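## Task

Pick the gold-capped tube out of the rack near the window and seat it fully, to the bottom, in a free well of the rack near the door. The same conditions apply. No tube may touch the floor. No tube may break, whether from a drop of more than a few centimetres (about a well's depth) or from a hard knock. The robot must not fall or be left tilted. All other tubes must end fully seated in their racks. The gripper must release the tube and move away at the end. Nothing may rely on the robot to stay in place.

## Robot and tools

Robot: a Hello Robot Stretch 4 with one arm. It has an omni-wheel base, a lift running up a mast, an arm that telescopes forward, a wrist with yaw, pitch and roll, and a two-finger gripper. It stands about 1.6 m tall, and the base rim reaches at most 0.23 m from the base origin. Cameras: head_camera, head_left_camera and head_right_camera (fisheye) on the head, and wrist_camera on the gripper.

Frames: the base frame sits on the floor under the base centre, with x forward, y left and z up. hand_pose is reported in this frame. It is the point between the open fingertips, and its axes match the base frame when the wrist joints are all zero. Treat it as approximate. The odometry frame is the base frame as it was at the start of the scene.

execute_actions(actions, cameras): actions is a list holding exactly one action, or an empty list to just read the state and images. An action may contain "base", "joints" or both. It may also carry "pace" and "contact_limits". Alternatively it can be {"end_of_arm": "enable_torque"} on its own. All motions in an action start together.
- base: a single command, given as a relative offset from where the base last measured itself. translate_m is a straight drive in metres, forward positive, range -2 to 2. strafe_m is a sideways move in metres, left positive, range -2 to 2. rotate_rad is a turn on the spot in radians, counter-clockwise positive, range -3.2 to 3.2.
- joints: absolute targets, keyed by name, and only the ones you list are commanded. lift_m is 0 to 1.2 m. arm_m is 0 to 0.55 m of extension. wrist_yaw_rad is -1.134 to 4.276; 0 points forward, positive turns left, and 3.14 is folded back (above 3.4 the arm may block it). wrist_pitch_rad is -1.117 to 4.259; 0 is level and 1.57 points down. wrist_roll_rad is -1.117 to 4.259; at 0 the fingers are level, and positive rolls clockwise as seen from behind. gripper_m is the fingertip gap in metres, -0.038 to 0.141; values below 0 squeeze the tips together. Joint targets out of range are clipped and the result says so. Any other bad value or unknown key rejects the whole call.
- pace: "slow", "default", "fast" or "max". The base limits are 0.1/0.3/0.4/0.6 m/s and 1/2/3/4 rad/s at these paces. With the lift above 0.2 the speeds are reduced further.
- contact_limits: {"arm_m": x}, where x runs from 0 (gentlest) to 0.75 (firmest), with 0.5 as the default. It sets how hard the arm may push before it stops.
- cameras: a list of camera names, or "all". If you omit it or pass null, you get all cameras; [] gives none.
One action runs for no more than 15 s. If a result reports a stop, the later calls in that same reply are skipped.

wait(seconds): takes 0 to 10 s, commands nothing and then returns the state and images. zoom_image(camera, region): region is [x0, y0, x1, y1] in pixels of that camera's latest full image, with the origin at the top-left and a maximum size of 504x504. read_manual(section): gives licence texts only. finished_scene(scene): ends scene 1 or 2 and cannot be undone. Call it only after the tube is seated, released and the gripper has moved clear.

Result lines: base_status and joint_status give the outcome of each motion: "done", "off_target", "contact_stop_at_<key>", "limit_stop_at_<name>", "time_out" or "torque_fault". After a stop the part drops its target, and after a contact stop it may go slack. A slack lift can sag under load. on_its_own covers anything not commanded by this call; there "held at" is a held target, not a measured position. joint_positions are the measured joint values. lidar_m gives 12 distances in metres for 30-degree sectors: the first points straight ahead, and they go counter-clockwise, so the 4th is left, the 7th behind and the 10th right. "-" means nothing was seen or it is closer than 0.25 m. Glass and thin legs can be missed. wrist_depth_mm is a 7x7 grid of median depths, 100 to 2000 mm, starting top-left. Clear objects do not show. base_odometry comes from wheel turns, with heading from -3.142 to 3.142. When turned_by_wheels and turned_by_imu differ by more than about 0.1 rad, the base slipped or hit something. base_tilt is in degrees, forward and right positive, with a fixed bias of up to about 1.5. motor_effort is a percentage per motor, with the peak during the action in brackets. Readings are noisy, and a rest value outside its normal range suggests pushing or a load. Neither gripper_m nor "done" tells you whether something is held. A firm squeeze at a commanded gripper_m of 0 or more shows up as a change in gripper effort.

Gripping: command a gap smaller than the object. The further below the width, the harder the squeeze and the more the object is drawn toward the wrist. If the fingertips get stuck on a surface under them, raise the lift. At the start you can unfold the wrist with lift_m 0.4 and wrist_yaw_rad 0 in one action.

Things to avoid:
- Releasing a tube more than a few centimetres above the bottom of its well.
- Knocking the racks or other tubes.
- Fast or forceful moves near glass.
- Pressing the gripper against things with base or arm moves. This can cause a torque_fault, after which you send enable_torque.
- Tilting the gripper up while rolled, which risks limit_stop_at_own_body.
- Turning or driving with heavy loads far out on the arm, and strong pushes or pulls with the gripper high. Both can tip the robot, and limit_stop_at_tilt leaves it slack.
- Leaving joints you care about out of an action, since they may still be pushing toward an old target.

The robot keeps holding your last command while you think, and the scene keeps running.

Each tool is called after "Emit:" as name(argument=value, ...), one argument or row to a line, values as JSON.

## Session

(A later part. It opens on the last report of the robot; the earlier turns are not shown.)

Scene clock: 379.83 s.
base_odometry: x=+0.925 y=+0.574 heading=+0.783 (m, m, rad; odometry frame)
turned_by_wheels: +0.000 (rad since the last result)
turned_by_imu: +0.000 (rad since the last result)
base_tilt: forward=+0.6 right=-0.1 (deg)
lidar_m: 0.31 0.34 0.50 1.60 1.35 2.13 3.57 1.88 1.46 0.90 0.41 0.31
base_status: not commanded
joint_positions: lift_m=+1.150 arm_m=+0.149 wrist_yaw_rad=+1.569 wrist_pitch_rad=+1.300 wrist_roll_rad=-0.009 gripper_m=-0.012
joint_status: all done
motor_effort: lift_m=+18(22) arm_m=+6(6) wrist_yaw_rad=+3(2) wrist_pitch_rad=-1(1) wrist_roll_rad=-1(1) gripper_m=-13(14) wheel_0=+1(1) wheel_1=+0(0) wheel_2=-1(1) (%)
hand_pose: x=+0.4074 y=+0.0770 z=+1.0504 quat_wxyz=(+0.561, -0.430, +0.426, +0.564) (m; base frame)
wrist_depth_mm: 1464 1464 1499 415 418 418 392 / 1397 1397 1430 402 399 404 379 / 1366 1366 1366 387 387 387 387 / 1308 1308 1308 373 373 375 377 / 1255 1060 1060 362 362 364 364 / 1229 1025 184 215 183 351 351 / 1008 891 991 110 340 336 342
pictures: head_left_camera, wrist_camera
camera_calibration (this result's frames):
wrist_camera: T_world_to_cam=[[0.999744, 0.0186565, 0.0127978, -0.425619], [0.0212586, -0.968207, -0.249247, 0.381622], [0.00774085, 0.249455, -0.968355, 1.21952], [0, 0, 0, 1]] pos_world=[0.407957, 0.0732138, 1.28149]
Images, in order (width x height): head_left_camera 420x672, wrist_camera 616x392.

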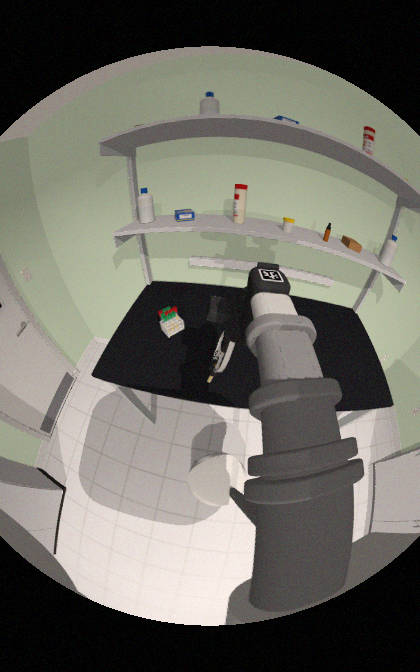

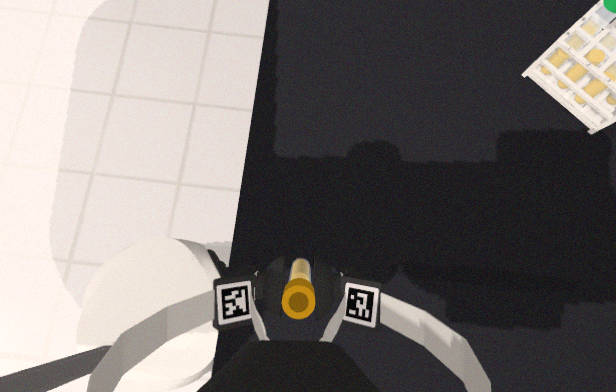

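Emit:
execute_actions(
  actions=[
    {"joints":{"lift_m":1.138},"pace":"slow"},
  ],
  cameras=[],
)

Emit:
execute_actions(
  actions=[
    {"joints":{"lift_m":1.13},"pace":"slow"},
  ],
  cameras=[],
)

Scene clock: 385.30 s.
base_odometry: x=+0.925 y=+0.574 heading=+0.783 (m, m, rad; odometry frame)
turned_by_wheels: +0.000 (rad since the last result)
turned_by_imu: +0.001 (rad since the last result)
base_tilt: forward=+0.6 right=-0.1 (deg)
lidar_m: 0.29 0.36 0.51 1.59 1.35 2.15 3.56 1.88 1.45 0.93 0.40 0.32
base_status: not commanded
joint_positions: lift_m=+1.138 arm_m=+0.149 wrist_yaw_rad=+1.569 wrist_pitch_rad=+1.300 wrist_roll_rad=-0.009 gripper_m=-0.012
joint_status: all done
motor_effort: lift_m=+17(18) arm_m=+6(5) wrist_yaw_rad=+2(3) wrist_pitch_rad=+0(0) wrist_roll_rad=-1(1) gripper_m=-12(15) wheel_0=+1(1) wheel_1=+0(0) wheel_2=-1(1) (%)
hand_pose: x=+0.4074 y=+0.0770 z=+1.0384 quat_wxyz=(+0.561, -0.430, +0.426, +0.564) (m; base frame)
wrist_depth_mm: 1464 1430 1430 402 404 404 379 / 1397 1397 1430 389 387 392 375 / 1336 1308 1397 375 373 377 375 / 1281 1281 1308 362 362 362 364 / 1255 1060 1042 349 351 349 353 / 1229 1025 183 216 183 338 342 / 991 891 960 110 327 324 327
pictures: none
No camera images: the call's "cameras" was empty. Leave "cameras" out to get every camera's image.

Scene clock: 386.00 s.
base_odometry: x=+0.925 y=+0.574 heading=+0.783 (m, m, rad; odometry frame)
turned_by_wheels: +0.000 (rad since the last result)
turned_by_imu: +0.000 (rad since the last result)
base_tilt: forward=+0.6 right=-0.1 (deg)
lidar_m: 0.31 0.34 0.52 1.59 1.35 2.14 3.57 1.88 1.46 0.94 0.40 0.32
base_status: not commanded
joint_positions: lift_m=+1.130 arm_m=+0.149 wrist_yaw_rad=+1.569 wrist_pitch_rad=+1.300 wrist_roll_rad=-0.009 gripper_m=-0.012
joint_status: all done
motor_effort: lift_m=+17(18) arm_m=+6(5) wrist_yaw_rad=+2(3) wrist_pitch_rad=+0(0) wrist_roll_rad=-1(1) gripper_m=-14(13) wheel_0=+1(1) wheel_1=+0(0) wheel_2=-1(1) (%)
hand_pose: x=+0.4074 y=+0.0770 z=+1.0304 quat_wxyz=(+0.561, -0.430, +0.426, +0.564) (m; base frame)
wrist_depth_mm: 1499 1430 1430 394 394 394 377 / 1397 1397 1397 379 379 382 373 / 1366 1366 1336 366 366 366 366 / 1281 1308 1281 353 353 353 353 / 1281 1060 1025 343 340 343 342 / 1229 1008 184 215 183 329 332 / 976 891 960 110 322 317 322
pictures: none
No camera images: the call's "cameras" was empty. Leave "cameras" out to get every camera's image.

Emit:
execute_actions(
  actions=[
    {"joints":{"lift_m":1.122},"pace":"slow"},
  ],
  cameras=[],
)

Emit:
execute_actions(
  actions=[
    {"joints":{"lift_m":1.115},"pace":"slow"},
  ],
  cameras=["wrist_camera"],
)

Scene clock: 389.67 s.
base_odometry: x=+0.925 y=+0.574 heading=+0.783 (m, m, rad; odometry frame)
turned_by_wheels: +0.000 (rad since the last result)
turned_by_imu: +0.001 (rad since the last result)
base_tilt: forward=+0.5 right=-0.1 (deg)
lidar_m: 0.31 0.34 0.51 1.61 1.35 2.12 3.57 1.91 1.48 0.93 0.43 0.30
base_status: not commanded
joint_positions: lift_m=+1.122 arm_m=+0.149 wrist_yaw_rad=+1.569 wrist_pitch_rad=+1.300 wrist_roll_rad=-0.009 gripper_m=-0.012
joint_status: all done
motor_effort: lift_m=+18(19) arm_m=+6(5) wrist_yaw_rad=+2(3) wrist_pitch_rad=+0(1) wrist_roll_rad=-1(1) gripper_m=-10(14) wheel_0=+1(1) wheel_1=+0(0) wheel_2=-1(1) (%)
hand_pose: x=+0.4074 y=+0.0770 z=+1.0224 quat_wxyz=(+0.561, -0.430, +0.426, +0.564) (m; base frame)
wrist_depth_mm: 1430 1430 1430 384 384 387 370 / 1366 1397 1366 370 370 373 364 / 1366 1336 1308 355 357 357 357 / 1281 1308 1281 343 345 347 343 / 1255 1042 1025 332 334 334 334 / 1205 1008 183 216 183 324 322 / 991 904 976 110 314 310 314
pictures: none
No camera images: the call's "cameras" was empty. Leave "cameras" out to get every camera's image.

Scene clock: 390.33 s.
base_odometry: x=+0.925 y=+0.574 heading=+0.783 (m, m, rad; odometry frame)
turned_by_wheels: +0.000 (rad since the last result)
turned_by_imu: +0.000 (rad since the last result)
base_tilt: forward=+0.5 right=-0.1 (deg)
lidar_m: 0.32 0.35 0.52 1.59 1.35 2.14 3.56 1.89 1.45 0.92 0.42 0.33
base_status: not commanded
joint_positions: lift_m=+1.115 arm_m=+0.149 wrist_yaw_rad=+1.569 wrist_pitch_rad=+1.300 wrist_roll_rad=-0.009 gripper_m=-0.012
joint_status: all done
motor_effort: lift_m=+16(18) arm_m=+6(6) wrist_yaw_rad=+2(2) wrist_pitch_rad=+0(2) wrist_roll_rad=-1(1) gripper_m=-11(11) wheel_0=+1(1) wheel_1=+0(0) wheel_2=-1(1) (%)
hand_pose: x=+0.4074 y=+0.0770 z=+1.0156 quat_wxyz=(+0.561, -0.430, +0.426, +0.564) (m; base frame)
wrist_depth_mm: 1430 1430 1430 379 377 377 366 / 1366 1366 1366 364 364 366 362 / 1336 1366 1308 349 351 351 351 / 1255 1281 1255 338 338 340 340 / 1229 1025 1025 327 327 327 329 / 1205 991 184 216 183 319 319 / 960 904 310 110 307 304 309
pictures: wrist_camera
camera_calibration (this result's frames):
wrist_camera: T_world_to_cam=[[0.999744, 0.0186561, 0.0127988, -0.425179], [0.0212589, -0.968194, -0.249296, 0.373001], [0.00774083, 0.249505, -0.968343, 1.18576], [0, 0, 0, 1]] pos_world=[0.407962, 0.0732162, 1.24665]
Images, in order (width x height): wrist_camera 616x392.

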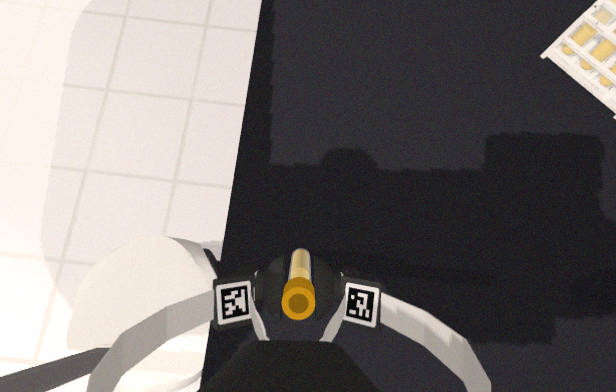

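Emit:
execute_actions(
  actions=[
    {"joints":{"lift_m":1.165},"pace":"slow"},
  ],
  cameras=[],
)

Emit:
execute_actions(
  actions=[
    {"joints":{"wrist_pitch_rad":1.75},"pace":"slow"},
  ],
  cameras=[],
)

Emit:
execute_actions(
  actions=[
    {"joints":{"lift_m":1.135},"pace":"slow"},
  ],
  cameras=["wrist_camera"],
)

Scene clock: 403.30 s.
base_odometry: x=+0.925 y=+0.574 heading=+0.783 (m, m, rad; odometry frame)
turned_by_wheels: +0.000 (rad since the last result)
turned_by_imu: +0.001 (rad since the last result)
base_tilt: forward=+0.5 right=-0.1 (deg)
lidar_m: 0.30 0.34 0.51 1.63 1.35 2.13 3.57 1.91 1.47 0.92 0.41 0.32
base_status: not commanded
joint_positions: lift_m=+1.165 arm_m=+0.149 wrist_yaw_rad=+1.570 wrist_pitch_rad=+1.300 wrist_roll_rad=-0.009 gripper_m=-0.012
joint_status: all done
motor_effort: lift_m=+23(24) arm_m=+5(6) wrist_yaw_rad=+2(2) wrist_pitch_rad=+0(1) wrist_roll_rad=-1(1) gripper_m=-17(12) wheel_0=+1(1) wheel_1=+0(0) wheel_2=-1(1) (%)
hand_pose: x=+0.4074 y=+0.0770 z=+1.0650 quat_wxyz=(+0.561, -0.430, +0.426, +0.564) (m; base frame)
wrist_depth_mm: 1464 1464 1499 433 436 436 427 / 1464 1464 1430 415 418 418 389 / 1397 1397 1397 404 402 404 402 / 1336 1336 1336 387 392 389 389 / 1255 1098 1078 377 377 377 375 / 1255 1042 184 216 184 364 366 / 1008 946 1008 110 353 349 353
pictures: none
No camera images: the call's "cameras" was empty. Leave "cameras" out to get every camera's image.

Scene clock: 404.27 s.
base_odometry: x=+0.925 y=+0.574 heading=+0.783 (m, m, rad; odometry frame)
turned_by_wheels: +0.000 (rad since the last result)
turned_by_imu: +0.000 (rad since the last result)
base_tilt: forward=+0.6 right=-0.1 (deg)
lidar_m: 0.31 0.33 0.51 1.60 1.35 2.14 3.57 1.87 1.44 0.92 0.42 0.30
base_status: not commanded
joint_positions: lift_m=+1.165 arm_m=+0.149 wrist_yaw_rad=+1.570 wrist_pitch_rad=+1.749 wrist_roll_rad=-0.009 gripper_m=-0.012
joint_status: all done
motor_effort: lift_m=+23(23) arm_m=+5(6) wrist_yaw_rad=+2(3) wrist_pitch_rad=+3(4) wrist_roll_rad=+0(1) gripper_m=-12(12) wheel_0=+1(1) wheel_1=+0(0) wheel_2=-1(1) (%)
hand_pose: x=+0.4073 y=-0.0513 z=+1.0591 quat_wxyz=(+0.451, -0.544, +0.541, +0.456) (m; base frame)
wrist_depth_mm: 1182 1182 1182 327 329 327 329 / 1229 1025 1025 340 340 336 340 / 1255 1042 1042 349 347 349 349 / 798 1308 366 362 359 359 362 / 1366 1336 375 368 373 373 373 / 1397 1397 183 215 184 382 387 / 1464 1430 1430 110 397 394 399
pictures: none
No camera images: the call's "cameras" was empty. Leave "cameras" out to get every camera's image.

Scene clock: 405.33 s.
base_odometry: x=+0.925 y=+0.574 heading=+0.783 (m, m, rad; odometry frame)
turned_by_wheels: +0.000 (rad since the last result)
turned_by_imu: +0.000 (rad since the last result)
base_tilt: forward=+0.5 right=-0.1 (deg)
lidar_m: 0.31 0.34 0.52 1.61 1.37 2.13 3.57 1.87 1.48 0.92 0.41 0.32
base_status: not commanded
joint_positions: lift_m=+1.135 arm_m=+0.149 wrist_yaw_rad=+1.570 wrist_pitch_rad=+1.749 wrist_roll_rad=-0.009 gripper_m=-0.012
joint_status: all done
motor_effort: lift_m=+17(24) arm_m=+5(5) wrist_yaw_rad=+2(2) wrist_pitch_rad=+1(3) wrist_roll_rad=-1(1) gripper_m=-14(14) wheel_0=+1(1) wheel_1=+0(0) wheel_2=-1(1) (%)
hand_pose: x=+0.4073 y=-0.0513 z=+1.0295 quat_wxyz=(+0.451, -0.544, +0.541, +0.456) (m; base frame)
wrist_depth_mm: 1160 1160 1160 301 300 301 301 / 1205 1008 315 309 310 310 310 / 1281 1025 324 322 320 320 319 / 798 1281 336 330 330 329 330 / 1336 1308 345 336 340 340 340 / 1397 1366 183 215 184 351 353 / 1430 1397 366 110 364 359 364
pictures: wrist_camera
camera_calibration (this result's frames):
wrist_camera: T_world_to_cam=[[0.999746, 0.0223609, 0.0028697, -0.412394], [0.0213677, -0.980446, 0.195623, -0.206465], [0.00718788, -0.195512, -0.980675, 1.22137], [0, 0, 0, 1]] pos_world=[0.407922, 0.0455858, 1.23934]
Images, in order (width x height): wrist_camera 616x392.

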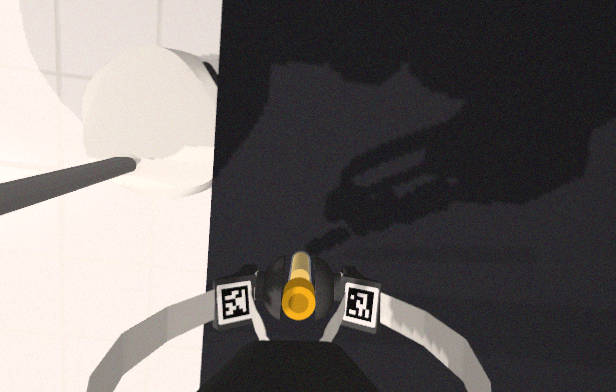

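Emit:
execute_actions(
  actions=[
    {"joints":{"wrist_pitch_rad":2.0},"pace":"slow"},
  ],
  cameras=[],
)

Emit:
execute_actions(
  actions=[
    {"joints":{"lift_m":1.095},"pace":"slow"},
  ],
  cameras=["wrist_camera"],
)

Scene clock: 417.50 s.
base_odometry: x=+0.925 y=+0.574 heading=+0.783 (m, m, rad; odometry frame)
turned_by_wheels: +0.000 (rad since the last result)
turned_by_imu: +0.001 (rad since the last result)
base_tilt: forward=+0.5 right=-0.1 (deg)
lidar_m: 0.29 0.34 0.52 1.60 1.36 2.12 3.55 1.89 1.48 0.93 0.40 0.32
base_status: not commanded
joint_positions: lift_m=+1.135 arm_m=+0.149 wrist_yaw_rad=+1.570 wrist_pitch_rad=+1.999 wrist_roll_rad=-0.009 gripper_m=-0.012
joint_status: all done
motor_effort: lift_m=+17(17) arm_m=+5(5) wrist_yaw_rad=+2(2) wrist_pitch_rad=+4(7) wrist_roll_rad=-1(1) gripper_m=-15(13) wheel_0=+1(1) wheel_1=+0(0) wheel_2=-1(1) (%)
hand_pose: x=+0.4072 y=-0.1198 z=+1.0510 quat_wxyz=(+0.380, -0.596, +0.593, +0.385) (m; base frame)
wrist_depth_mm: 1138 931 293 289 287 287 289 / 778 1008 310 306 307 304 304 / 1336 1281 334 327 327 327 325 / 1366 1366 359 353 351 349 351 / 1499 1537 382 370 379 379 379 / 1661 1618 184 216 184 410 410 / 1756 1661 1708 110 449 430 445
pictures: none
No camera images: the call's "cameras" was empty. Leave "cameras" out to get every camera's image.

Scene clock: 418.67 s.
base_odometry: x=+0.925 y=+0.574 heading=+0.783 (m, m, rad; odometry frame)
turned_by_wheels: +0.000 (rad since the last result)
turned_by_imu: +0.000 (rad since the last result)
base_tilt: forward=+0.6 right=-0.1 (deg)
lidar_m: 0.30 0.35 0.52 1.60 1.34 2.15 3.57 1.88 1.48 0.91 0.41 0.31
base_status: not commanded
joint_positions: lift_m=+1.095 arm_m=+0.149 wrist_yaw_rad=+1.570 wrist_pitch_rad=+1.999 wrist_roll_rad=-0.009 gripper_m=-0.012
joint_status: all done
motor_effort: lift_m=+18(18) arm_m=+6(5) wrist_yaw_rad=+2(2) wrist_pitch_rad=+4(6) wrist_roll_rad=+0(0) gripper_m=-13(11) wheel_0=+1(1) wheel_1=+0(0) wheel_2=-1(1) (%)
hand_pose: x=+0.4072 y=-0.1198 z=+1.0110 quat_wxyz=(+0.380, -0.596, +0.593, +0.385) (m; base frame)
wrist_depth_mm: 1098 904 252 252 251 250 251 / 788 960 268 267 266 267 267 / 1281 1281 287 285 285 283 285 / 1366 1366 307 307 306 306 304 / 1464 1430 334 322 330 330 329 / 1576 1537 184 216 184 357 355 / 1661 1661 394 110 392 377 389
pictures: wrist_camera
camera_calibration (this result's frames):
wrist_camera: T_world_to_cam=[[0.999745, 0.0223565, -0.00302806, -0.40477], [0.0214737, -0.901812, 0.431594, -0.499167], [0.00691817, -0.431549, -0.902063, 1.08211], [0, 0, 0, 1]] pos_world=[0.407899, 0.0258766, 1.19034]
Images, in order (width x height): wrist_camera 616x392.

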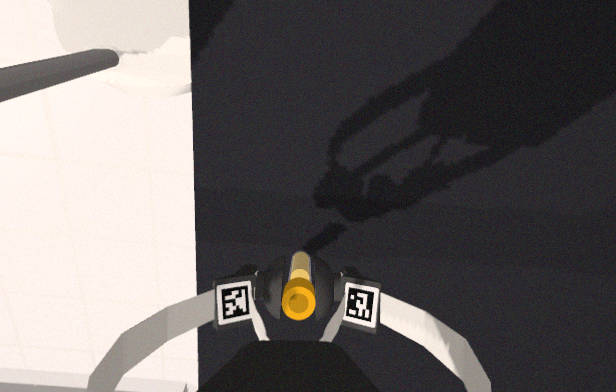

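About touching. Lower while strafing left.

Emit:
execute_actions(
  actions=[
    {"base":{"strafe_m":0.02},"joints":{"lift_m":1.075},"pace":"slow"},
  ],
  cameras=["wrist_camera"],
)

Emit:
execute_actions(
  actions=[
    {"base":{"strafe_m":0.02},"joints":{"lift_m":1.055},"pace":"slow"},
  ],
  cameras=["wrist_camera","head_right_camera"],
)

Scene clock: 424.97 s.
base_odometry: x=+0.911 y=+0.588 heading=+0.783 (m, m, rad; odometry frame)
turned_by_wheels: +0.000 (rad since the last result)
turned_by_imu: +0.001 (rad since the last result)
base_tilt: forward=+0.5 right=-0.1 (deg)
lidar_m: 0.30 0.34 0.52 1.60 1.33 2.11 3.56 1.90 1.48 0.92 0.39 0.32
base_status: done
joint_positions: lift_m=+1.075 arm_m=+0.149 wrist_yaw_rad=+1.570 wrist_pitch_rad=+2.000 wrist_roll_rad=-0.009 gripper_m=-0.012
joint_status: all done
motor_effort: lift_m=+17(17) arm_m=+6(6) wrist_yaw_rad=+2(2) wrist_pitch_rad=+0(5) wrist_roll_rad=-1(1) gripper_m=-16(12) wheel_0=-1(3) wheel_1=+2(4) wheel_2=+0(1) (%)
hand_pose: x=+0.4072 y=-0.1201 z=+0.9911 quat_wxyz=(+0.380, -0.596, +0.594, +0.385) (m; base frame)
wrist_depth_mm: 1060 878 234 234 233 233 233 / 788 946 249 247 248 247 247 / 1255 1229 265 266 265 265 264 / 1336 1336 286 286 285 283 283 / 1430 1464 309 304 306 306 304 / 1537 1537 184 215 184 330 330 / 1708 1661 362 110 364 349 362
pictures: wrist_camera
camera_calibration (this result's frames):
wrist_camera: T_world_to_cam=[[0.999745, 0.0223532, -0.00305467, -0.404798], [0.0214744, -0.901324, 0.432612, -0.491826], [0.006917, -0.432567, -0.901575, 1.06348], [0, 0, 0, 1]] pos_world=[0.407901, 0.0257827, 1.17034]
Images, in order (width x height): wrist_camera 616x392.

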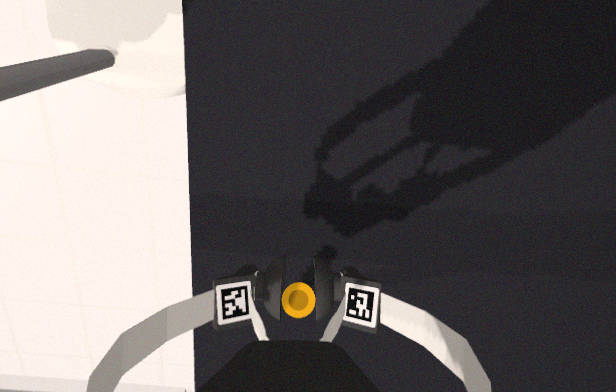

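Scene clock: 426.07 s.
base_odometry: x=+0.897 y=+0.602 heading=+0.783 (m, m, rad; odometry frame)
turned_by_wheels: +0.000 (rad since the last result)
turned_by_imu: +0.000 (rad since the last result)
base_tilt: forward=+0.6 right=-0.1 (deg)
lidar_m: 0.31 0.34 0.53 1.61 1.32 2.09 3.56 1.92 1.51 0.93 0.42 0.32
base_status: done
joint_positions: lift_m=+1.055 arm_m=+0.149 wrist_yaw_rad=+1.570 wrist_pitch_rad=+2.000 wrist_roll_rad=-0.009 gripper_m=-0.012
joint_status: all done
motor_effort: lift_m=+17(17) arm_m=+6(6) wrist_yaw_rad=+2(2) wrist_pitch_rad=+2(1) wrist_roll_rad=-1(1) gripper_m=-13(12) wheel_0=-2(5) wheel_1=+2(8) wheel_2=+0(0) (%)
hand_pose: x=+0.4072 y=-0.1201 z=+0.9711 quat_wxyz=(+0.380, -0.596, +0.594, +0.385) (m; base frame)
wrist_depth_mm: 891 866 215 215 215 214 214 / 788 931 229 228 228 228 228 / 1229 1229 245 244 244 243 243 / 1308 1308 264 264 260 260 262 / 1430 1397 285 279 281 282 281 / 1499 1537 184 215 184 307 306 / 1708 1618 332 110 336 322 330
pictures: head_right_camera, wrist_camera
camera_calibration (this result's frames):
wrist_camera: T_world_to_cam=[[0.999745, 0.0223532, -0.00305472, -0.40486], [0.0214744, -0.901324, 0.432612, -0.483171], [0.00691695, -0.432567, -0.901575, 1.04545], [0, 0, 0, 1]] pos_world=[0.407902, 0.0257827, 1.15034]
Images, in order (width x height): head_right_camera 420x672, wrist_camera 616x392.

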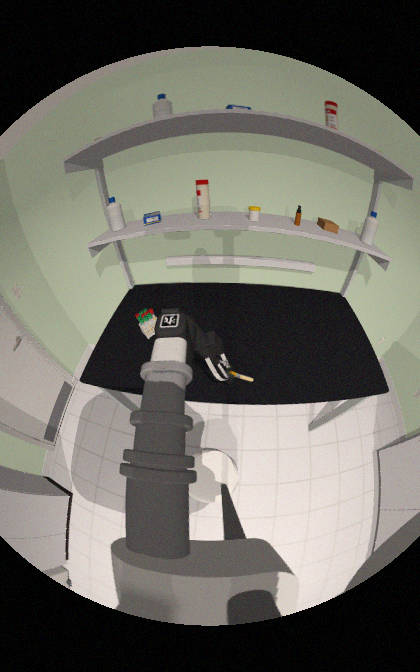

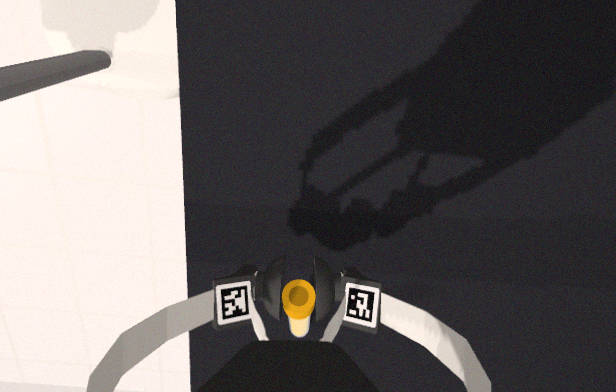

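Emit:
execute_actions(
  actions=[
    {"joints":{"lift_m":1.135},"pace":"slow"},
  ],
  cameras=[],
)

Emit:
execute_actions(
  actions=[
    {"base":{"strafe_m":-0.04},"joints":{"wrist_pitch_rad":1.4},"pace":"slow"},
  ],
  cameras=[],
)

Emit:
execute_actions(
  actions=[
    {"joints":{"lift_m":1.112},"pace":"slow"},
  ],
  cameras=[],
)

Emit:
execute_actions(
  actions=[
    {"base":{"strafe_m":0.04},"joints":{"lift_m":1.075},"pace":"slow"},
  ],
  cameras=["wrist_camera","head_left_camera","head_right_camera"],
)

Scene clock: 440.03 s.
base_odometry: x=+0.897 y=+0.602 heading=+0.783 (m, m, rad; odometry frame)
turned_by_wheels: +0.000 (rad since the last result)
turned_by_imu: +0.001 (rad since the last result)
base_tilt: forward=+0.6 right=-0.1 (deg)
lidar_m: 0.31 0.35 0.54 1.60 1.30 2.10 3.57 1.93 1.49 0.93 0.41 0.32
base_status: not commanded
joint_positions: lift_m=+1.135 arm_m=+0.149 wrist_yaw_rad=+1.570 wrist_pitch_rad=+1.999 wrist_roll_rad=-0.009 gripper_m=-0.012
joint_status: all done
motor_effort: lift_m=+23(25) arm_m=+5(6) wrist_yaw_rad=+2(2) wrist_pitch_rad=+2(2) wrist_roll_rad=-1(1) gripper_m=-13(16) wheel_0=-2(2) wheel_1=+2(2) wheel_2=-1(0) (%)
hand_pose: x=+0.4072 y=-0.1200 z=+1.0506 quat_wxyz=(+0.380, -0.596, +0.594, +0.385) (m; base frame)
wrist_depth_mm: 1138 946 296 289 286 287 286 / 788 991 317 307 306 304 306 / 1308 1281 338 329 327 325 325 / 1397 1397 362 351 351 349 347 / 1499 1499 387 373 379 375 373 / 1618 1618 184 215 185 410 410 / 1756 1756 1756 110 445 433 449
pictures: none
No camera images: the call's "cameras" was empty. Leave "cameras" out to get every camera's image.

Scene clock: 441.50 s.
base_odometry: x=+0.925 y=+0.574 heading=+0.783 (m, m, rad; odometry frame)
turned_by_wheels: +0.000 (rad since the last result)
turned_by_imu: +0.001 (rad since the last result)
base_tilt: forward=+0.6 right=-0.1 (deg)
lidar_m: 0.31 0.34 0.50 1.62 1.34 2.13 3.56 1.87 1.46 0.89 0.43 0.30
base_status: done
joint_positions: lift_m=+1.135 arm_m=+0.149 wrist_yaw_rad=+1.570 wrist_pitch_rad=+1.401 wrist_roll_rad=-0.009 gripper_m=-0.012
joint_status: all done
motor_effort: lift_m=+23(23) arm_m=+6(5) wrist_yaw_rad=+2(2) wrist_pitch_rad=-1(4) wrist_roll_rad=-1(1) gripper_m=-12(14) wheel_0=+2(5) wheel_1=-2(5) wheel_2=+0(1) (%)
hand_pose: x=+0.4074 y=+0.0487 z=+1.0287 quat_wxyz=(+0.539, -0.458, +0.454, +0.542) (m; base frame)
wrist_depth_mm: 1366 1366 1397 366 366 366 362 / 1336 1366 1336 357 359 357 357 / 1308 1281 1281 349 351 351 351 / 1281 1255 1060 345 345 343 343 / 1255 1025 1008 340 338 338 338 / 1229 1025 184 216 184 332 332 / 1182 1182 329 110 325 322 325
pictures: none
No camera images: the call's "cameras" was empty. Leave "cameras" out to get every camera's image.

Scene clock: 442.47 s.
base_odometry: x=+0.925 y=+0.574 heading=+0.783 (m, m, rad; odometry frame)
turned_by_wheels: +0.000 (rad since the last result)
turned_by_imu: +0.000 (rad since the last result)
base_tilt: forward=+0.5 right=-0.1 (deg)
lidar_m: 0.31 0.34 0.51 1.61 1.35 2.14 3.56 1.89 1.46 0.93 0.42 0.31
base_status: not commanded
joint_positions: lift_m=+1.112 arm_m=+0.149 wrist_yaw_rad=+1.570 wrist_pitch_rad=+1.400 wrist_roll_rad=-0.009 gripper_m=-0.012
joint_status: all done
motor_effort: lift_m=+17(22) arm_m=+6(6) wrist_yaw_rad=+2(2) wrist_pitch_rad=+0(2) wrist_roll_rad=-1(1) gripper_m=-15(16) wheel_0=+2(2) wheel_1=-2(2) wheel_2=+0(0) (%)
hand_pose: x=+0.4074 y=+0.0489 z=+1.0062 quat_wxyz=(+0.539, -0.458, +0.453, +0.543) (m; base frame)
wrist_depth_mm: 1308 1336 1336 342 343 342 342 / 1308 1308 1308 336 336 334 334 / 1281 1281 1281 329 330 329 329 / 1255 1229 1042 322 320 322 322 / 1229 1025 319 315 317 317 319 / 1229 1008 183 214 184 312 310 / 1160 1160 306 110 304 304 306
pictures: none
No camera images: the call's "cameras" was empty. Leave "cameras" out to get every camera's image.

Scene clock: 443.93 s.
base_odometry: x=+0.897 y=+0.602 heading=+0.783 (m, m, rad; odometry frame)
turned_by_wheels: +0.000 (rad since the last result)
turned_by_imu: +0.000 (rad since the last result)
base_tilt: forward=+0.5 right=-0.1 (deg)
lidar_m: 0.31 0.35 0.51 1.59 1.32 2.10 3.54 1.94 1.50 0.94 0.41 0.33
base_status: done
joint_positions: lift_m=+1.075 arm_m=+0.149 wrist_yaw_rad=+1.570 wrist_pitch_rad=+1.400 wrist_roll_rad=-0.009 gripper_m=-0.012
joint_status: all done
motor_effort: lift_m=+17(18) arm_m=+6(5) wrist_yaw_rad=+2(2) wrist_pitch_rad=+0(1) wrist_roll_rad=-1(1) gripper_m=-12(11) wheel_0=-2(5) wheel_1=+2(7) wheel_2=+0(1) (%)
hand_pose: x=+0.4074 y=+0.0488 z=+0.9692 quat_wxyz=(+0.539, -0.458, +0.453, +0.542) (m; base frame)
wrist_depth_mm: 1281 1336 1255 301 303 301 303 / 1255 1281 1229 297 296 296 296 / 1229 1229 1229 290 290 291 290 / 1255 1229 286 283 285 283 283 / 1160 976 278 278 278 278 278 / 1138 960 184 213 184 274 276 / 1138 960 270 110 268 267 270
pictures: head_left_camera, head_right_camera, wrist_camera
camera_calibration (this result's frames):
wrist_camera: T_world_to_cam=[[0.999742, 0.0200147, 0.010742, -0.422096], [0.0214109, -0.988247, -0.151357, 0.240185], [0.00758634, 0.151548, -0.988421, 1.17212], [0, 0, 0, 1]] pos_world=[0.407952, 0.0681772, 1.19944]
Images, in order (width x height): head_left_camera 420x672, head_right_camera 420x672, wrist_camera 616x392.

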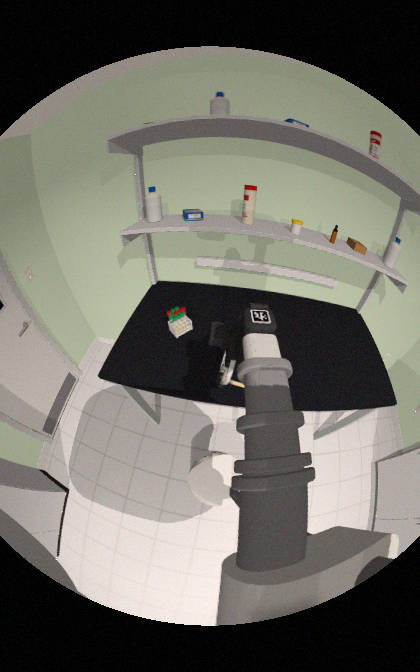

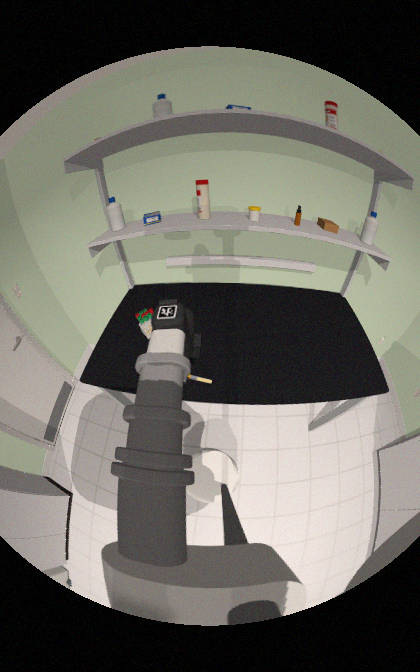

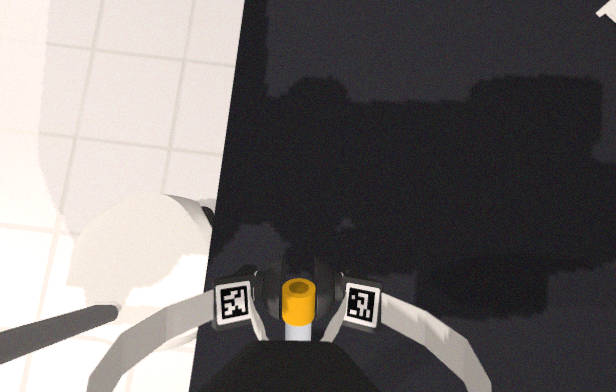

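Emit:
execute_actions(
  actions=[
    {"joints":{"lift_m":1.11},"pace":"slow"},
  ],
  cameras=[],
)

Emit:
execute_actions(
  actions=[
    {"joints":{"wrist_pitch_rad":0.35},"pace":"slow"},
  ],
  cameras=[],
)

Emit:
execute_actions(
  actions=[
    {"base":{"strafe_m":0.2},"joints":{"lift_m":1.0,"wrist_yaw_rad":-0.9},"pace":"slow"},
  ],
  cameras=["head_camera"],
)

Scene clock: 453.13 s.
base_odometry: x=+0.897 y=+0.602 heading=+0.783 (m, m, rad; odometry frame)
turned_by_wheels: +0.000 (rad since the last result)
turned_by_imu: +0.001 (rad since the last result)
base_tilt: forward=+0.5 right=-0.1 (deg)
lidar_m: 0.32 0.33 0.52 1.59 1.32 2.09 3.56 1.93 1.50 0.94 0.42 0.32
base_status: not commanded
joint_positions: lift_m=+1.110 arm_m=+0.149 wrist_yaw_rad=+1.570 wrist_pitch_rad=+1.400 wrist_roll_rad=-0.009 gripper_m=-0.012
joint_status: all done
motor_effort: lift_m=+23(23) arm_m=+6(5) wrist_yaw_rad=+2(2) wrist_pitch_rad=-1(2) wrist_roll_rad=-1(0) gripper_m=-15(14) wheel_0=-2(2) wheel_1=+2(2) wheel_2=+0(0) (%)
hand_pose: x=+0.4074 y=+0.0488 z=+1.0037 quat_wxyz=(+0.539, -0.458, +0.453, +0.542) (m; base frame)
wrist_depth_mm: 1281 1336 1308 338 340 338 342 / 1308 1281 1281 332 330 332 332 / 1229 1281 1255 325 325 325 327 / 1281 1255 1042 317 317 320 320 / 1229 1008 315 314 314 314 315 / 1182 991 185 215 184 309 307 / 1182 1160 304 110 303 301 303
pictures: none
No camera images: the call's "cameras" was empty. Leave "cameras" out to get every camera's image.

Scene clock: 454.47 s.
base_odometry: x=+0.897 y=+0.602 heading=+0.783 (m, m, rad; odometry frame)
turned_by_wheels: +0.000 (rad since the last result)
turned_by_imu: +0.000 (rad since the last result)
base_tilt: forward=+0.6 right=-0.1 (deg)
lidar_m: 0.31 0.35 0.52 1.57 1.31 2.11 3.56 1.94 1.50 0.90 0.43 0.33
base_status: not commanded
joint_positions: lift_m=+1.110 arm_m=+0.149 wrist_yaw_rad=+1.570 wrist_pitch_rad=+0.353 wrist_roll_rad=-0.009 gripper_m=-0.012
joint_status: all done
motor_effort: lift_m=+23(24) arm_m=+6(5) wrist_yaw_rad=+2(2) wrist_pitch_rad=-9(8) wrist_roll_rad=-1(1) gripper_m=-16(11) wheel_0=-2(2) wheel_1=+2(2) wheel_2=+0(0) (%)
hand_pose: x=+0.4076 y=+0.2706 z=+1.1883 quat_wxyz=(+0.696, -0.127, +0.121, +0.696) (m; base frame)
wrist_depth_mm: 1281 1499 1397 1366 1366 1366 1281 / 1281 1537 1499 1464 1464 1430 1255 / 1281 1618 1618 1537 1537 1499 1255 / 1336 1756 1661 1661 1618 1618 1205 / 1366 1863 1808 1756 1661 1708 1205 / 1499 1661 184 214 183 1618 1118 / 1576 1576 1708 110 512 480 517
pictures: none
No camera images: the call's "cameras" was empty. Leave "cameras" out to get every camera's image.

Scene clock: 457.60 s.
base_odometry: x=+0.756 y=+0.744 heading=+0.783 (m, m, rad; odometry frame)
turned_by_wheels: +0.000 (rad since the last result)
turned_by_imu: +0.000 (rad since the last result)
base_tilt: forward=+0.5 right=-0.1 (deg)
lidar_m: 0.33 0.36 1.43 1.41 1.12 1.59 3.53 2.20 1.71 0.96 0.44 0.34
base_status: done
joint_positions: lift_m=+1.000 arm_m=+0.149 wrist_yaw_rad=-0.900 wrist_pitch_rad=+0.352 wrist_roll_rad=-0.009 gripper_m=-0.012
joint_status: all done
motor_effort: lift_m=+17(22) arm_m=+5(6) wrist_yaw_rad=+0(5) wrist_pitch_rad=-6(6) wrist_roll_rad=+0(0) gripper_m=-13(12) wheel_0=-3(4) wheel_1=+0(6) wheel_2=+0(0) (%)
hand_pose: x=+0.4199 y=-0.2664 z=+1.0789 quat_wxyz=(+0.887, +0.072, +0.160, -0.427) (m; base frame)
wrist_depth_mm: 676 768 904 1098 1430 1921 1808 / 661 759 904 1182 1499 1983 1863 / 715 820 960 1138 1430 - 1921 / 699 732 741 750 759 778 798 / 539 549 554 554 569 569 609 / 436 436 183 214 183 452 1756 / 362 343 364 110 368 362 1537
pictures: head_camera
Images, in order (width x height): head_camera 420x560.

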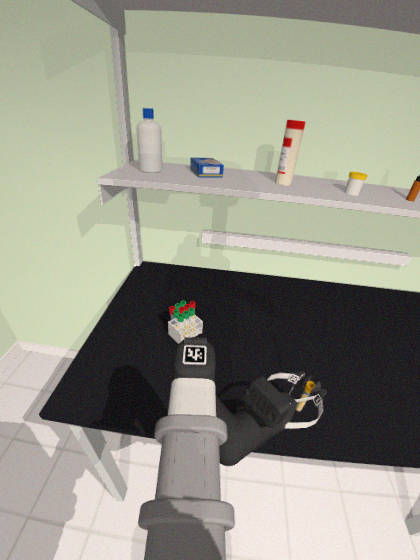

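Emit:
execute_actions(
  actions=[
    {"base":{"strafe_m":-0.225},"joints":{"arm_m":0.12},"pace":"slow"},
  ],
  cameras=[],
)

Emit:
execute_actions(
  actions=[
    {"joints":{"wrist_yaw_rad":1.2,"lift_m":1.0},"pace":"slow"},
  ],
  cameras=["head_camera"],
)

Emit:
zoom_image(
  camera="head_camera",
  region=[70, 280, 180, 390],
)

Scene clock: 470.50 s.
base_odometry: x=+0.915 y=+0.584 heading=+0.783 (m, m, rad; odometry frame)
turned_by_wheels: +0.000 (rad since the last result)
turned_by_imu: +0.003 (rad since the last result)
base_tilt: forward=+0.5 right=-0.1 (deg)
lidar_m: 0.31 0.34 0.51 1.59 1.33 2.12 3.55 1.90 1.48 0.93 0.42 0.33
base_status: done
joint_positions: lift_m=+1.000 arm_m=+0.121 wrist_yaw_rad=-0.900 wrist_pitch_rad=+0.352 wrist_roll_rad=-0.009 gripper_m=-0.012
joint_status: all done
motor_effort: lift_m=+18(17) arm_m=-5(7) wrist_yaw_rad=+0(0) wrist_pitch_rad=-6(7) wrist_roll_rad=-1(1) gripper_m=-10(17) wheel_0=+1(4) wheel_1=-2(4) wheel_2=+0(1) (%)
hand_pose: x=+0.3918 y=-0.2664 z=+1.0789 quat_wxyz=(+0.887, +0.072, +0.160, -0.427) (m; base frame)
wrist_depth_mm: 668 768 904 1098 1397 1756 1661 / 668 768 946 1160 1499 1863 1661 / 715 820 960 1138 1618 1983 1708 / 707 741 741 759 768 788 1756 / 539 544 554 559 559 574 640 / 436 436 184 214 183 452 1756 / 366 342 370 110 373 362 1576
pictures: none
No camera images: the call's "cameras" was empty. Leave "cameras" out to get every camera's image.

Scene clock: 472.47 s.
base_odometry: x=+0.915 y=+0.584 heading=+0.783 (m, m, rad; odometry frame)
turned_by_wheels: +0.000 (rad since the last result)
turned_by_imu: +0.001 (rad since the last result)
base_tilt: forward=+0.5 right=-0.1 (deg)
lidar_m: 0.31 0.35 0.52 1.60 1.34 2.12 3.57 1.91 1.48 0.90 0.41 0.32
base_status: not commanded
joint_positions: lift_m=+1.000 arm_m=+0.121 wrist_yaw_rad=+1.199 wrist_pitch_rad=+0.352 wrist_roll_rad=-0.009 gripper_m=-0.012
joint_status: all done
motor_effort: lift_m=+17(17) arm_m=-6(6) wrist_yaw_rad=+2(3) wrist_pitch_rad=-6(7) wrist_roll_rad=-1(1) gripper_m=-12(11) wheel_0=+1(1) wheel_1=-2(2) wheel_2=+0(0) (%)
hand_pose: x=+0.4716 y=+0.2206 z=+1.0789 quat_wxyz=(+0.812, -0.102, +0.142, +0.556) (m; base frame)
wrist_depth_mm: 1255 1336 1366 1499 1397 976 759 / 1336 1430 1464 1618 1430 1008 707 / 1397 1499 1576 1708 1499 1025 741 / 1499 1537 1708 1756 1430 946 741 / 1537 1618 549 554 564 373 559 / 1618 1708 184 214 183 375 449 / 1499 343 364 110 368 347 368
pictures: head_camera
Images, in order (width x height): head_camera 420x560.

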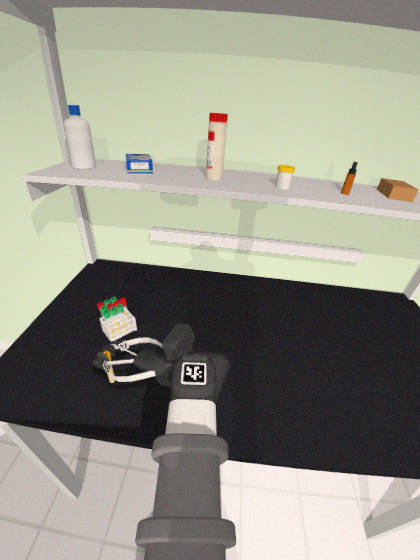

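Region (70, 280, 180, 390) of head_camera's 420x560 image, scaled by 4.582, with more detail than that image has.

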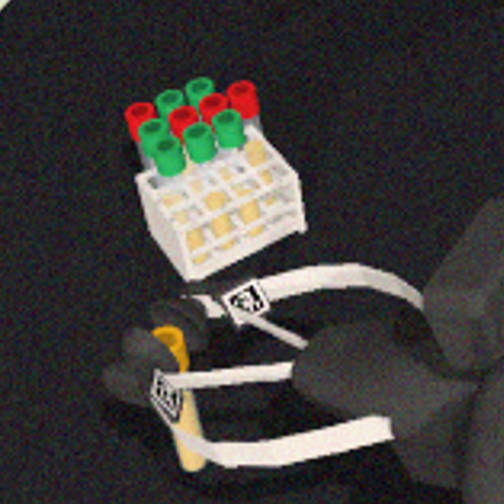

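Emit:
execute_actions(
  actions=[
    {"joints":{"lift_m":1.04,"wrist_pitch_rad":0.43},"pace":"slow"},
  ],
  cameras=[],
)

Emit:
execute_actions(
  actions=[
    {"joints":{"arm_m":0.33},"pace":"slow"},
  ],
  cameras=["head_camera","wrist_camera"],
)

Emit:
zoom_image(
  camera="head_camera",
  region=[90, 270, 170, 350],
)

Scene clock: 494.27 s.
base_odometry: x=+0.915 y=+0.584 heading=+0.783 (m, m, rad; odometry frame)
turned_by_wheels: +0.000 (rad since the last result)
turned_by_imu: +0.001 (rad since the last result)
base_tilt: forward=+0.6 right=-0.1 (deg)
lidar_m: 0.31 0.35 0.52 1.60 1.34 2.12 3.56 1.89 1.48 0.90 0.42 0.32
base_status: not commanded
joint_positions: lift_m=+1.040 arm_m=+0.121 wrist_yaw_rad=+1.200 wrist_pitch_rad=+0.432 wrist_roll_rad=-0.009 gripper_m=-0.012
joint_status: all done
motor_effort: lift_m=+23(23) arm_m=-5(6) wrist_yaw_rad=+2(2) wrist_pitch_rad=-5(6) wrist_roll_rad=-1(1) gripper_m=-12(15) wheel_0=+1(1) wheel_1=-2(2) wheel_2=+0(1) (%)
hand_pose: x=+0.4684 y=+0.2124 z=+1.0972 quat_wxyz=(+0.806, -0.124, +0.174, +0.552) (m; base frame)
wrist_depth_mm: 1281 1366 1430 1499 1430 991 750 / 1366 1430 1499 1618 1430 1008 707 / 1430 1499 1618 1756 1537 1042 741 / 1537 1618 1808 1863 1281 723 723 / 1618 1708 549 554 554 370 559 / 1756 1756 184 214 183 392 459 / 1464 357 379 110 384 364 387
pictures: none
No camera images: the call's "cameras" was empty. Leave "cameras" out to get every camera's image.

Scene clock: 497.67 s.
base_odometry: x=+0.915 y=+0.584 heading=+0.783 (m, m, rad; odometry frame)
turned_by_wheels: +0.000 (rad since the last result)
turned_by_imu: +0.001 (rad since the last result)
base_tilt: forward=+0.5 right=-0.1 (deg)
lidar_m: 0.29 0.34 0.52 1.61 1.32 2.12 3.57 1.89 1.48 0.91 0.42 0.32
base_status: not commanded
joint_positions: lift_m=+1.040 arm_m=+0.329 wrist_yaw_rad=+1.200 wrist_pitch_rad=+0.432 wrist_roll_rad=-0.009 gripper_m=-0.012
joint_status: all done
motor_effort: lift_m=+23(23) arm_m=+6(7) wrist_yaw_rad=+2(2) wrist_pitch_rad=-6(7) wrist_roll_rad=-1(1) gripper_m=-13(15) wheel_0=+1(1) wheel_1=-2(2) wheel_2=+0(0) (%)
hand_pose: x=+0.6764 y=+0.2124 z=+1.0972 quat_wxyz=(+0.806, -0.124, +0.174, +0.552) (m; base frame)
wrist_depth_mm: 1281 1336 1397 1464 1008 683 544 / 1336 1430 1499 1576 1025 640 554 / 1430 1499 1576 1661 1060 661 564 / 1499 1618 1708 1756 960 683 569 / 544 544 549 549 554 559 554 / 442 445 185 214 183 455 455 / 377 357 379 110 379 364 387
pictures: head_camera, wrist_camera
camera_calibration (this result's frames):
wrist_camera: T_world_to_cam=[[0.932756, -0.35974, 0.0235038, -0.583711], [-0.136877, -0.41371, -0.900061, 1.22199], [0.333512, 0.83632, -0.435131, 0.298857], [0, 0, 0, 1]] pos_world=[0.612051, 0.0456264, 1.24363]
Images, in order (width x height): head_camera 420x560, wrist_camera 616x392.

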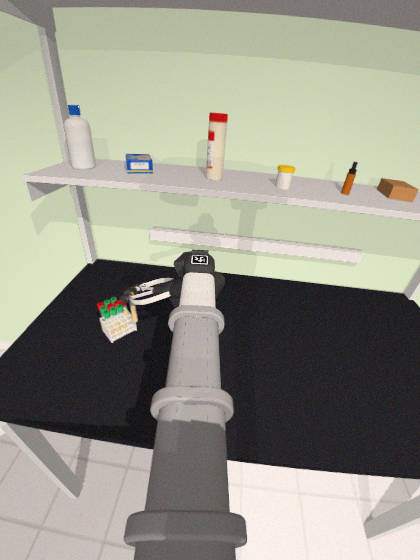

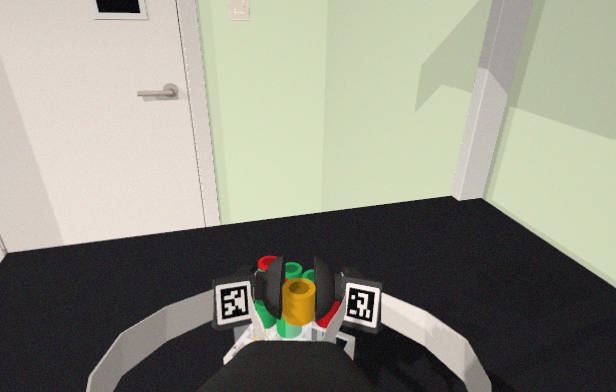

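Region (90, 270, 170, 350) of head_camera's 420x560 image, scaled by 6.300, with more detail than that image has.

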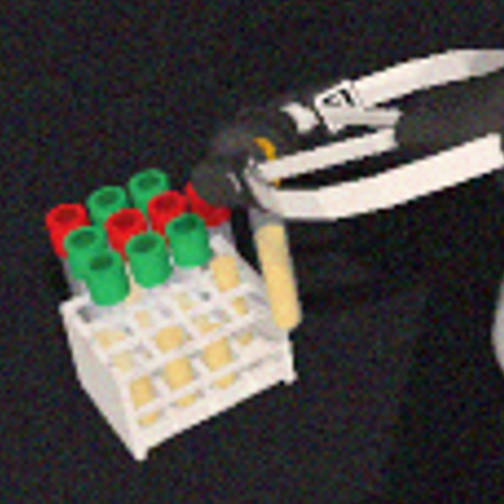

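Emit:
execute_actions(
  actions=[
    {"base":{"strafe_m":0.018},"joints":{"arm_m":0.35,"lift_m":1.03},"pace":"slow"},
  ],
  cameras=["head_camera","head_left_camera","wrist_camera"],
)

Emit:
zoom_image(
  camera="head_camera",
  region=[105, 280, 165, 340],
)

Emit:
zoom_image(
  camera="head_left_camera",
  region=[160, 295, 205, 340],
)

Scene clock: 513.80 s.
base_odometry: x=+0.902 y=+0.597 heading=+0.783 (m, m, rad; odometry frame)
turned_by_wheels: +0.000 (rad since the last result)
turned_by_imu: +0.001 (rad since the last result)
base_tilt: forward=+0.6 right=-0.1 (deg)
lidar_m: 0.30 0.35 0.52 1.60 1.31 2.10 3.58 1.92 1.49 0.93 0.43 0.31
base_status: done
joint_positions: lift_m=+1.030 arm_m=+0.349 wrist_yaw_rad=+1.200 wrist_pitch_rad=+0.432 wrist_roll_rad=-0.009 gripper_m=-0.012
joint_status: all done
motor_effort: lift_m=+17(21) arm_m=+6(7) wrist_yaw_rad=+2(2) wrist_pitch_rad=-7(6) wrist_roll_rad=-1(1) gripper_m=-12(10) wheel_0=-2(5) wheel_1=+1(4) wheel_2=+0(2) (%)
hand_pose: x=+0.6964 y=+0.2125 z=+1.0877 quat_wxyz=(+0.806, -0.125, +0.174, +0.552) (m; base frame)
wrist_depth_mm: 1281 1308 1366 1430 946 668 530 / 1308 1397 1499 1537 976 609 539 / 1366 1464 1618 1618 1025 640 544 / 1464 1576 1661 1708 917 654 554 / 525 530 530 535 535 539 535 / 433 436 185 214 184 439 445 / 364 347 357 110 368 353 375
pictures: head_camera, head_left_camera, wrist_camera
camera_calibration (this result's frames):
wrist_camera: T_world_to_cam=[[0.932785, -0.359667, 0.0235035, -0.602145], [-0.136866, -0.413774, -0.900033, 1.21611], [0.333437, 0.83632, -0.435188, 0.288153], [0, 0, 0, 1]] pos_world=[0.632036, 0.0456367, 1.2341]
Images, in order (width x height): head_camera 420x560, head_left_camera 420x672, wrist_camera 616x392.

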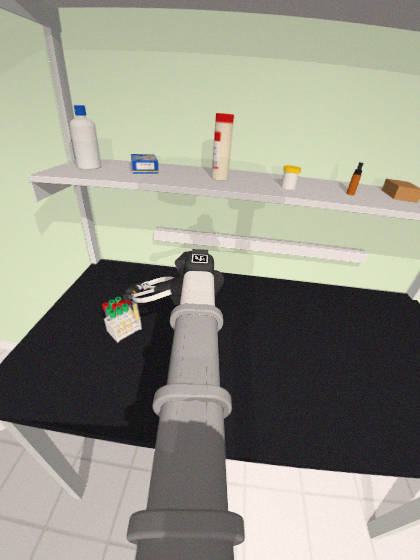

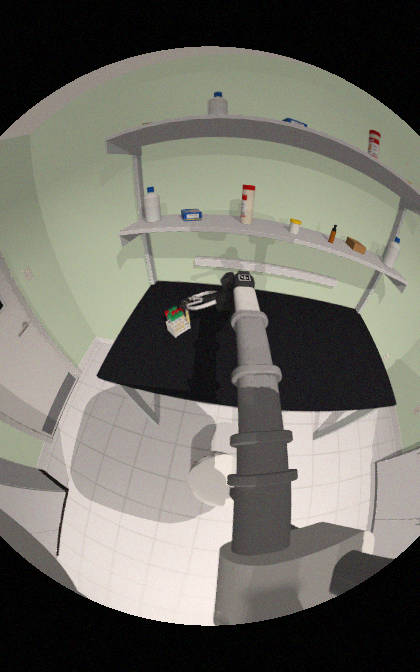

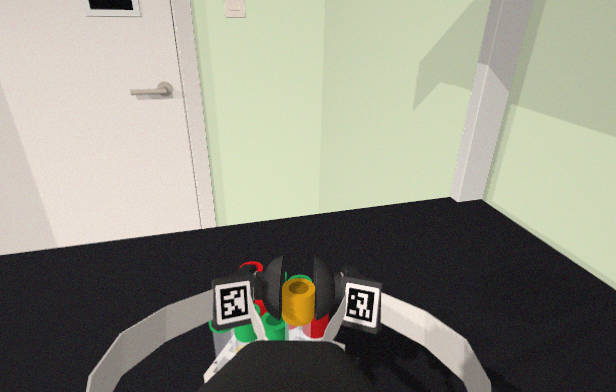

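Region (105, 280, 165, 340) of head_camera's 420x560 image, scaled by 8.400, with more detail than that image has.

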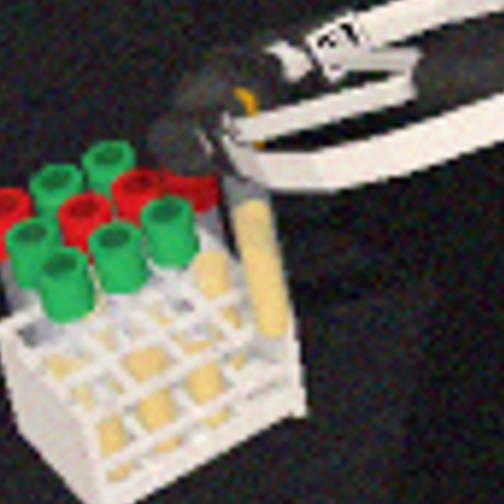

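Region (160, 295, 205, 340) of head_left_camera's 420x672 image, scaled by 11.200, with more detail than that image has.

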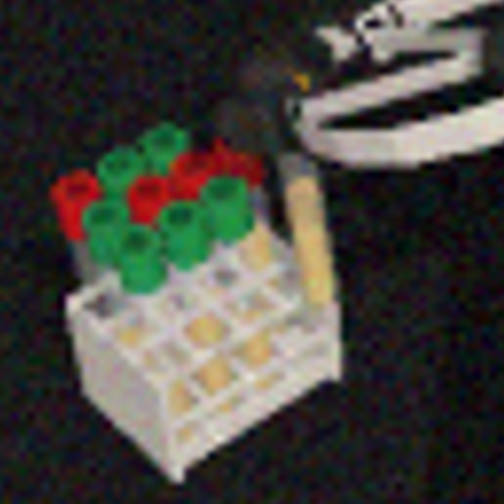

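Emit:
execute_actions(
  actions=[
    {"base":{"strafe_m":0.008},"joints":{"arm_m":0.353,"lift_m":1.02},"pace":"slow"},
  ],
  cameras=["head_camera","wrist_camera"],
)

Emit:
zoom_image(
  camera="head_camera",
  region=[110, 285, 160, 335],
)

Emit:
zoom_image(
  camera="wrist_camera",
  region=[220, 250, 380, 360],
)

Scene clock: 529.43 s.
base_odometry: x=+0.896 y=+0.603 heading=+0.783 (m, m, rad; odometry frame)
turned_by_wheels: +0.000 (rad since the last result)
turned_by_imu: +0.001 (rad since the last result)
base_tilt: forward=+0.6 right=-0.1 (deg)
lidar_m: 0.32 0.35 0.53 1.59 1.31 2.12 3.56 1.92 1.51 0.93 0.41 0.32
base_status: done
joint_positions: lift_m=+1.020 arm_m=+0.352 wrist_yaw_rad=+1.200 wrist_pitch_rad=+0.432 wrist_roll_rad=-0.009 gripper_m=-0.012
joint_status: all done
motor_effort: lift_m=+17(17) arm_m=+6(6) wrist_yaw_rad=+2(2) wrist_pitch_rad=-5(6) wrist_roll_rad=-1(0) gripper_m=-13(14) wheel_0=-2(4) wheel_1=+2(4) wheel_2=+0(1) (%)
hand_pose: x=+0.6993 y=+0.2125 z=+1.0777 quat_wxyz=(+0.806, -0.125, +0.174, +0.552) (m; base frame)
wrist_depth_mm: 1255 1308 1397 1499 976 676 525 / 1336 1366 1499 1537 1008 609 530 / 1397 1499 1537 1661 1025 634 539 / 1499 1576 1756 1708 931 647 554 / 508 512 508 517 521 525 521 / 418 418 184 212 185 430 427 / 355 334 345 110 357 342 364
pictures: head_camera, wrist_camera
camera_calibration (this result's frames):
wrist_camera: T_world_to_cam=[[0.932827, -0.359557, 0.0235032, -0.604735], [-0.136858, -0.413891, -0.89998, 1.20746], [0.333322, 0.836309, -0.435297, 0.282992], [0, 0, 0, 1]] pos_world=[0.635037, 0.0456524, 1.22409]
Images, in order (width x height): head_camera 420x560, wrist_camera 616x392.

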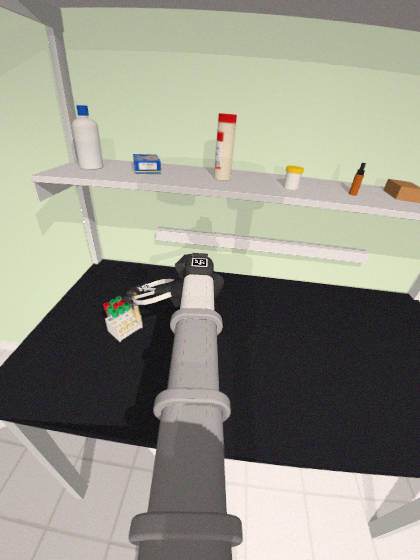

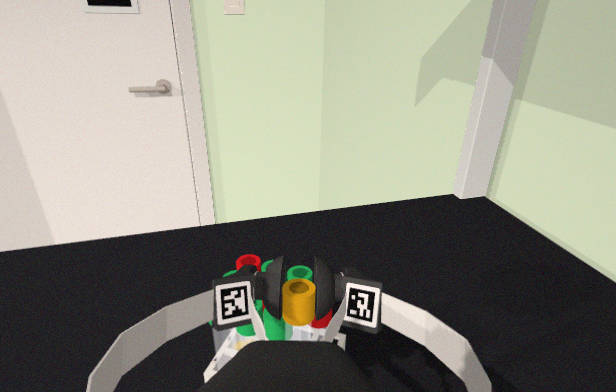

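Region (110, 285, 160, 335) of head_camera's 420x560 image, scaled by 10.080, with more detail than that image has.

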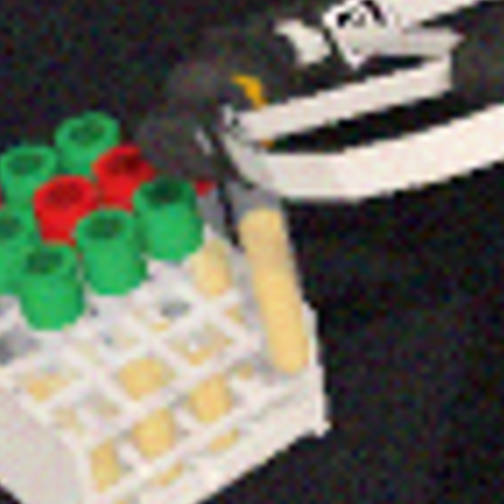

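Region (220, 250, 380, 360) of wrist_camera's 616x392 image, scaled by 3.150; it fills the top 346 rows of this view, and the rest is white.

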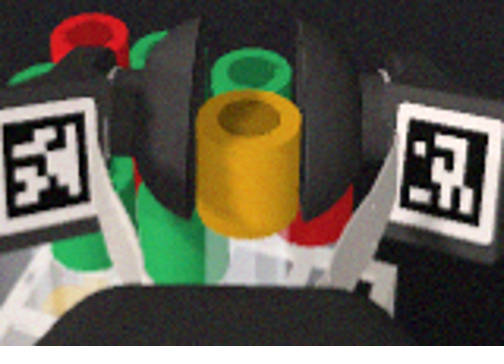

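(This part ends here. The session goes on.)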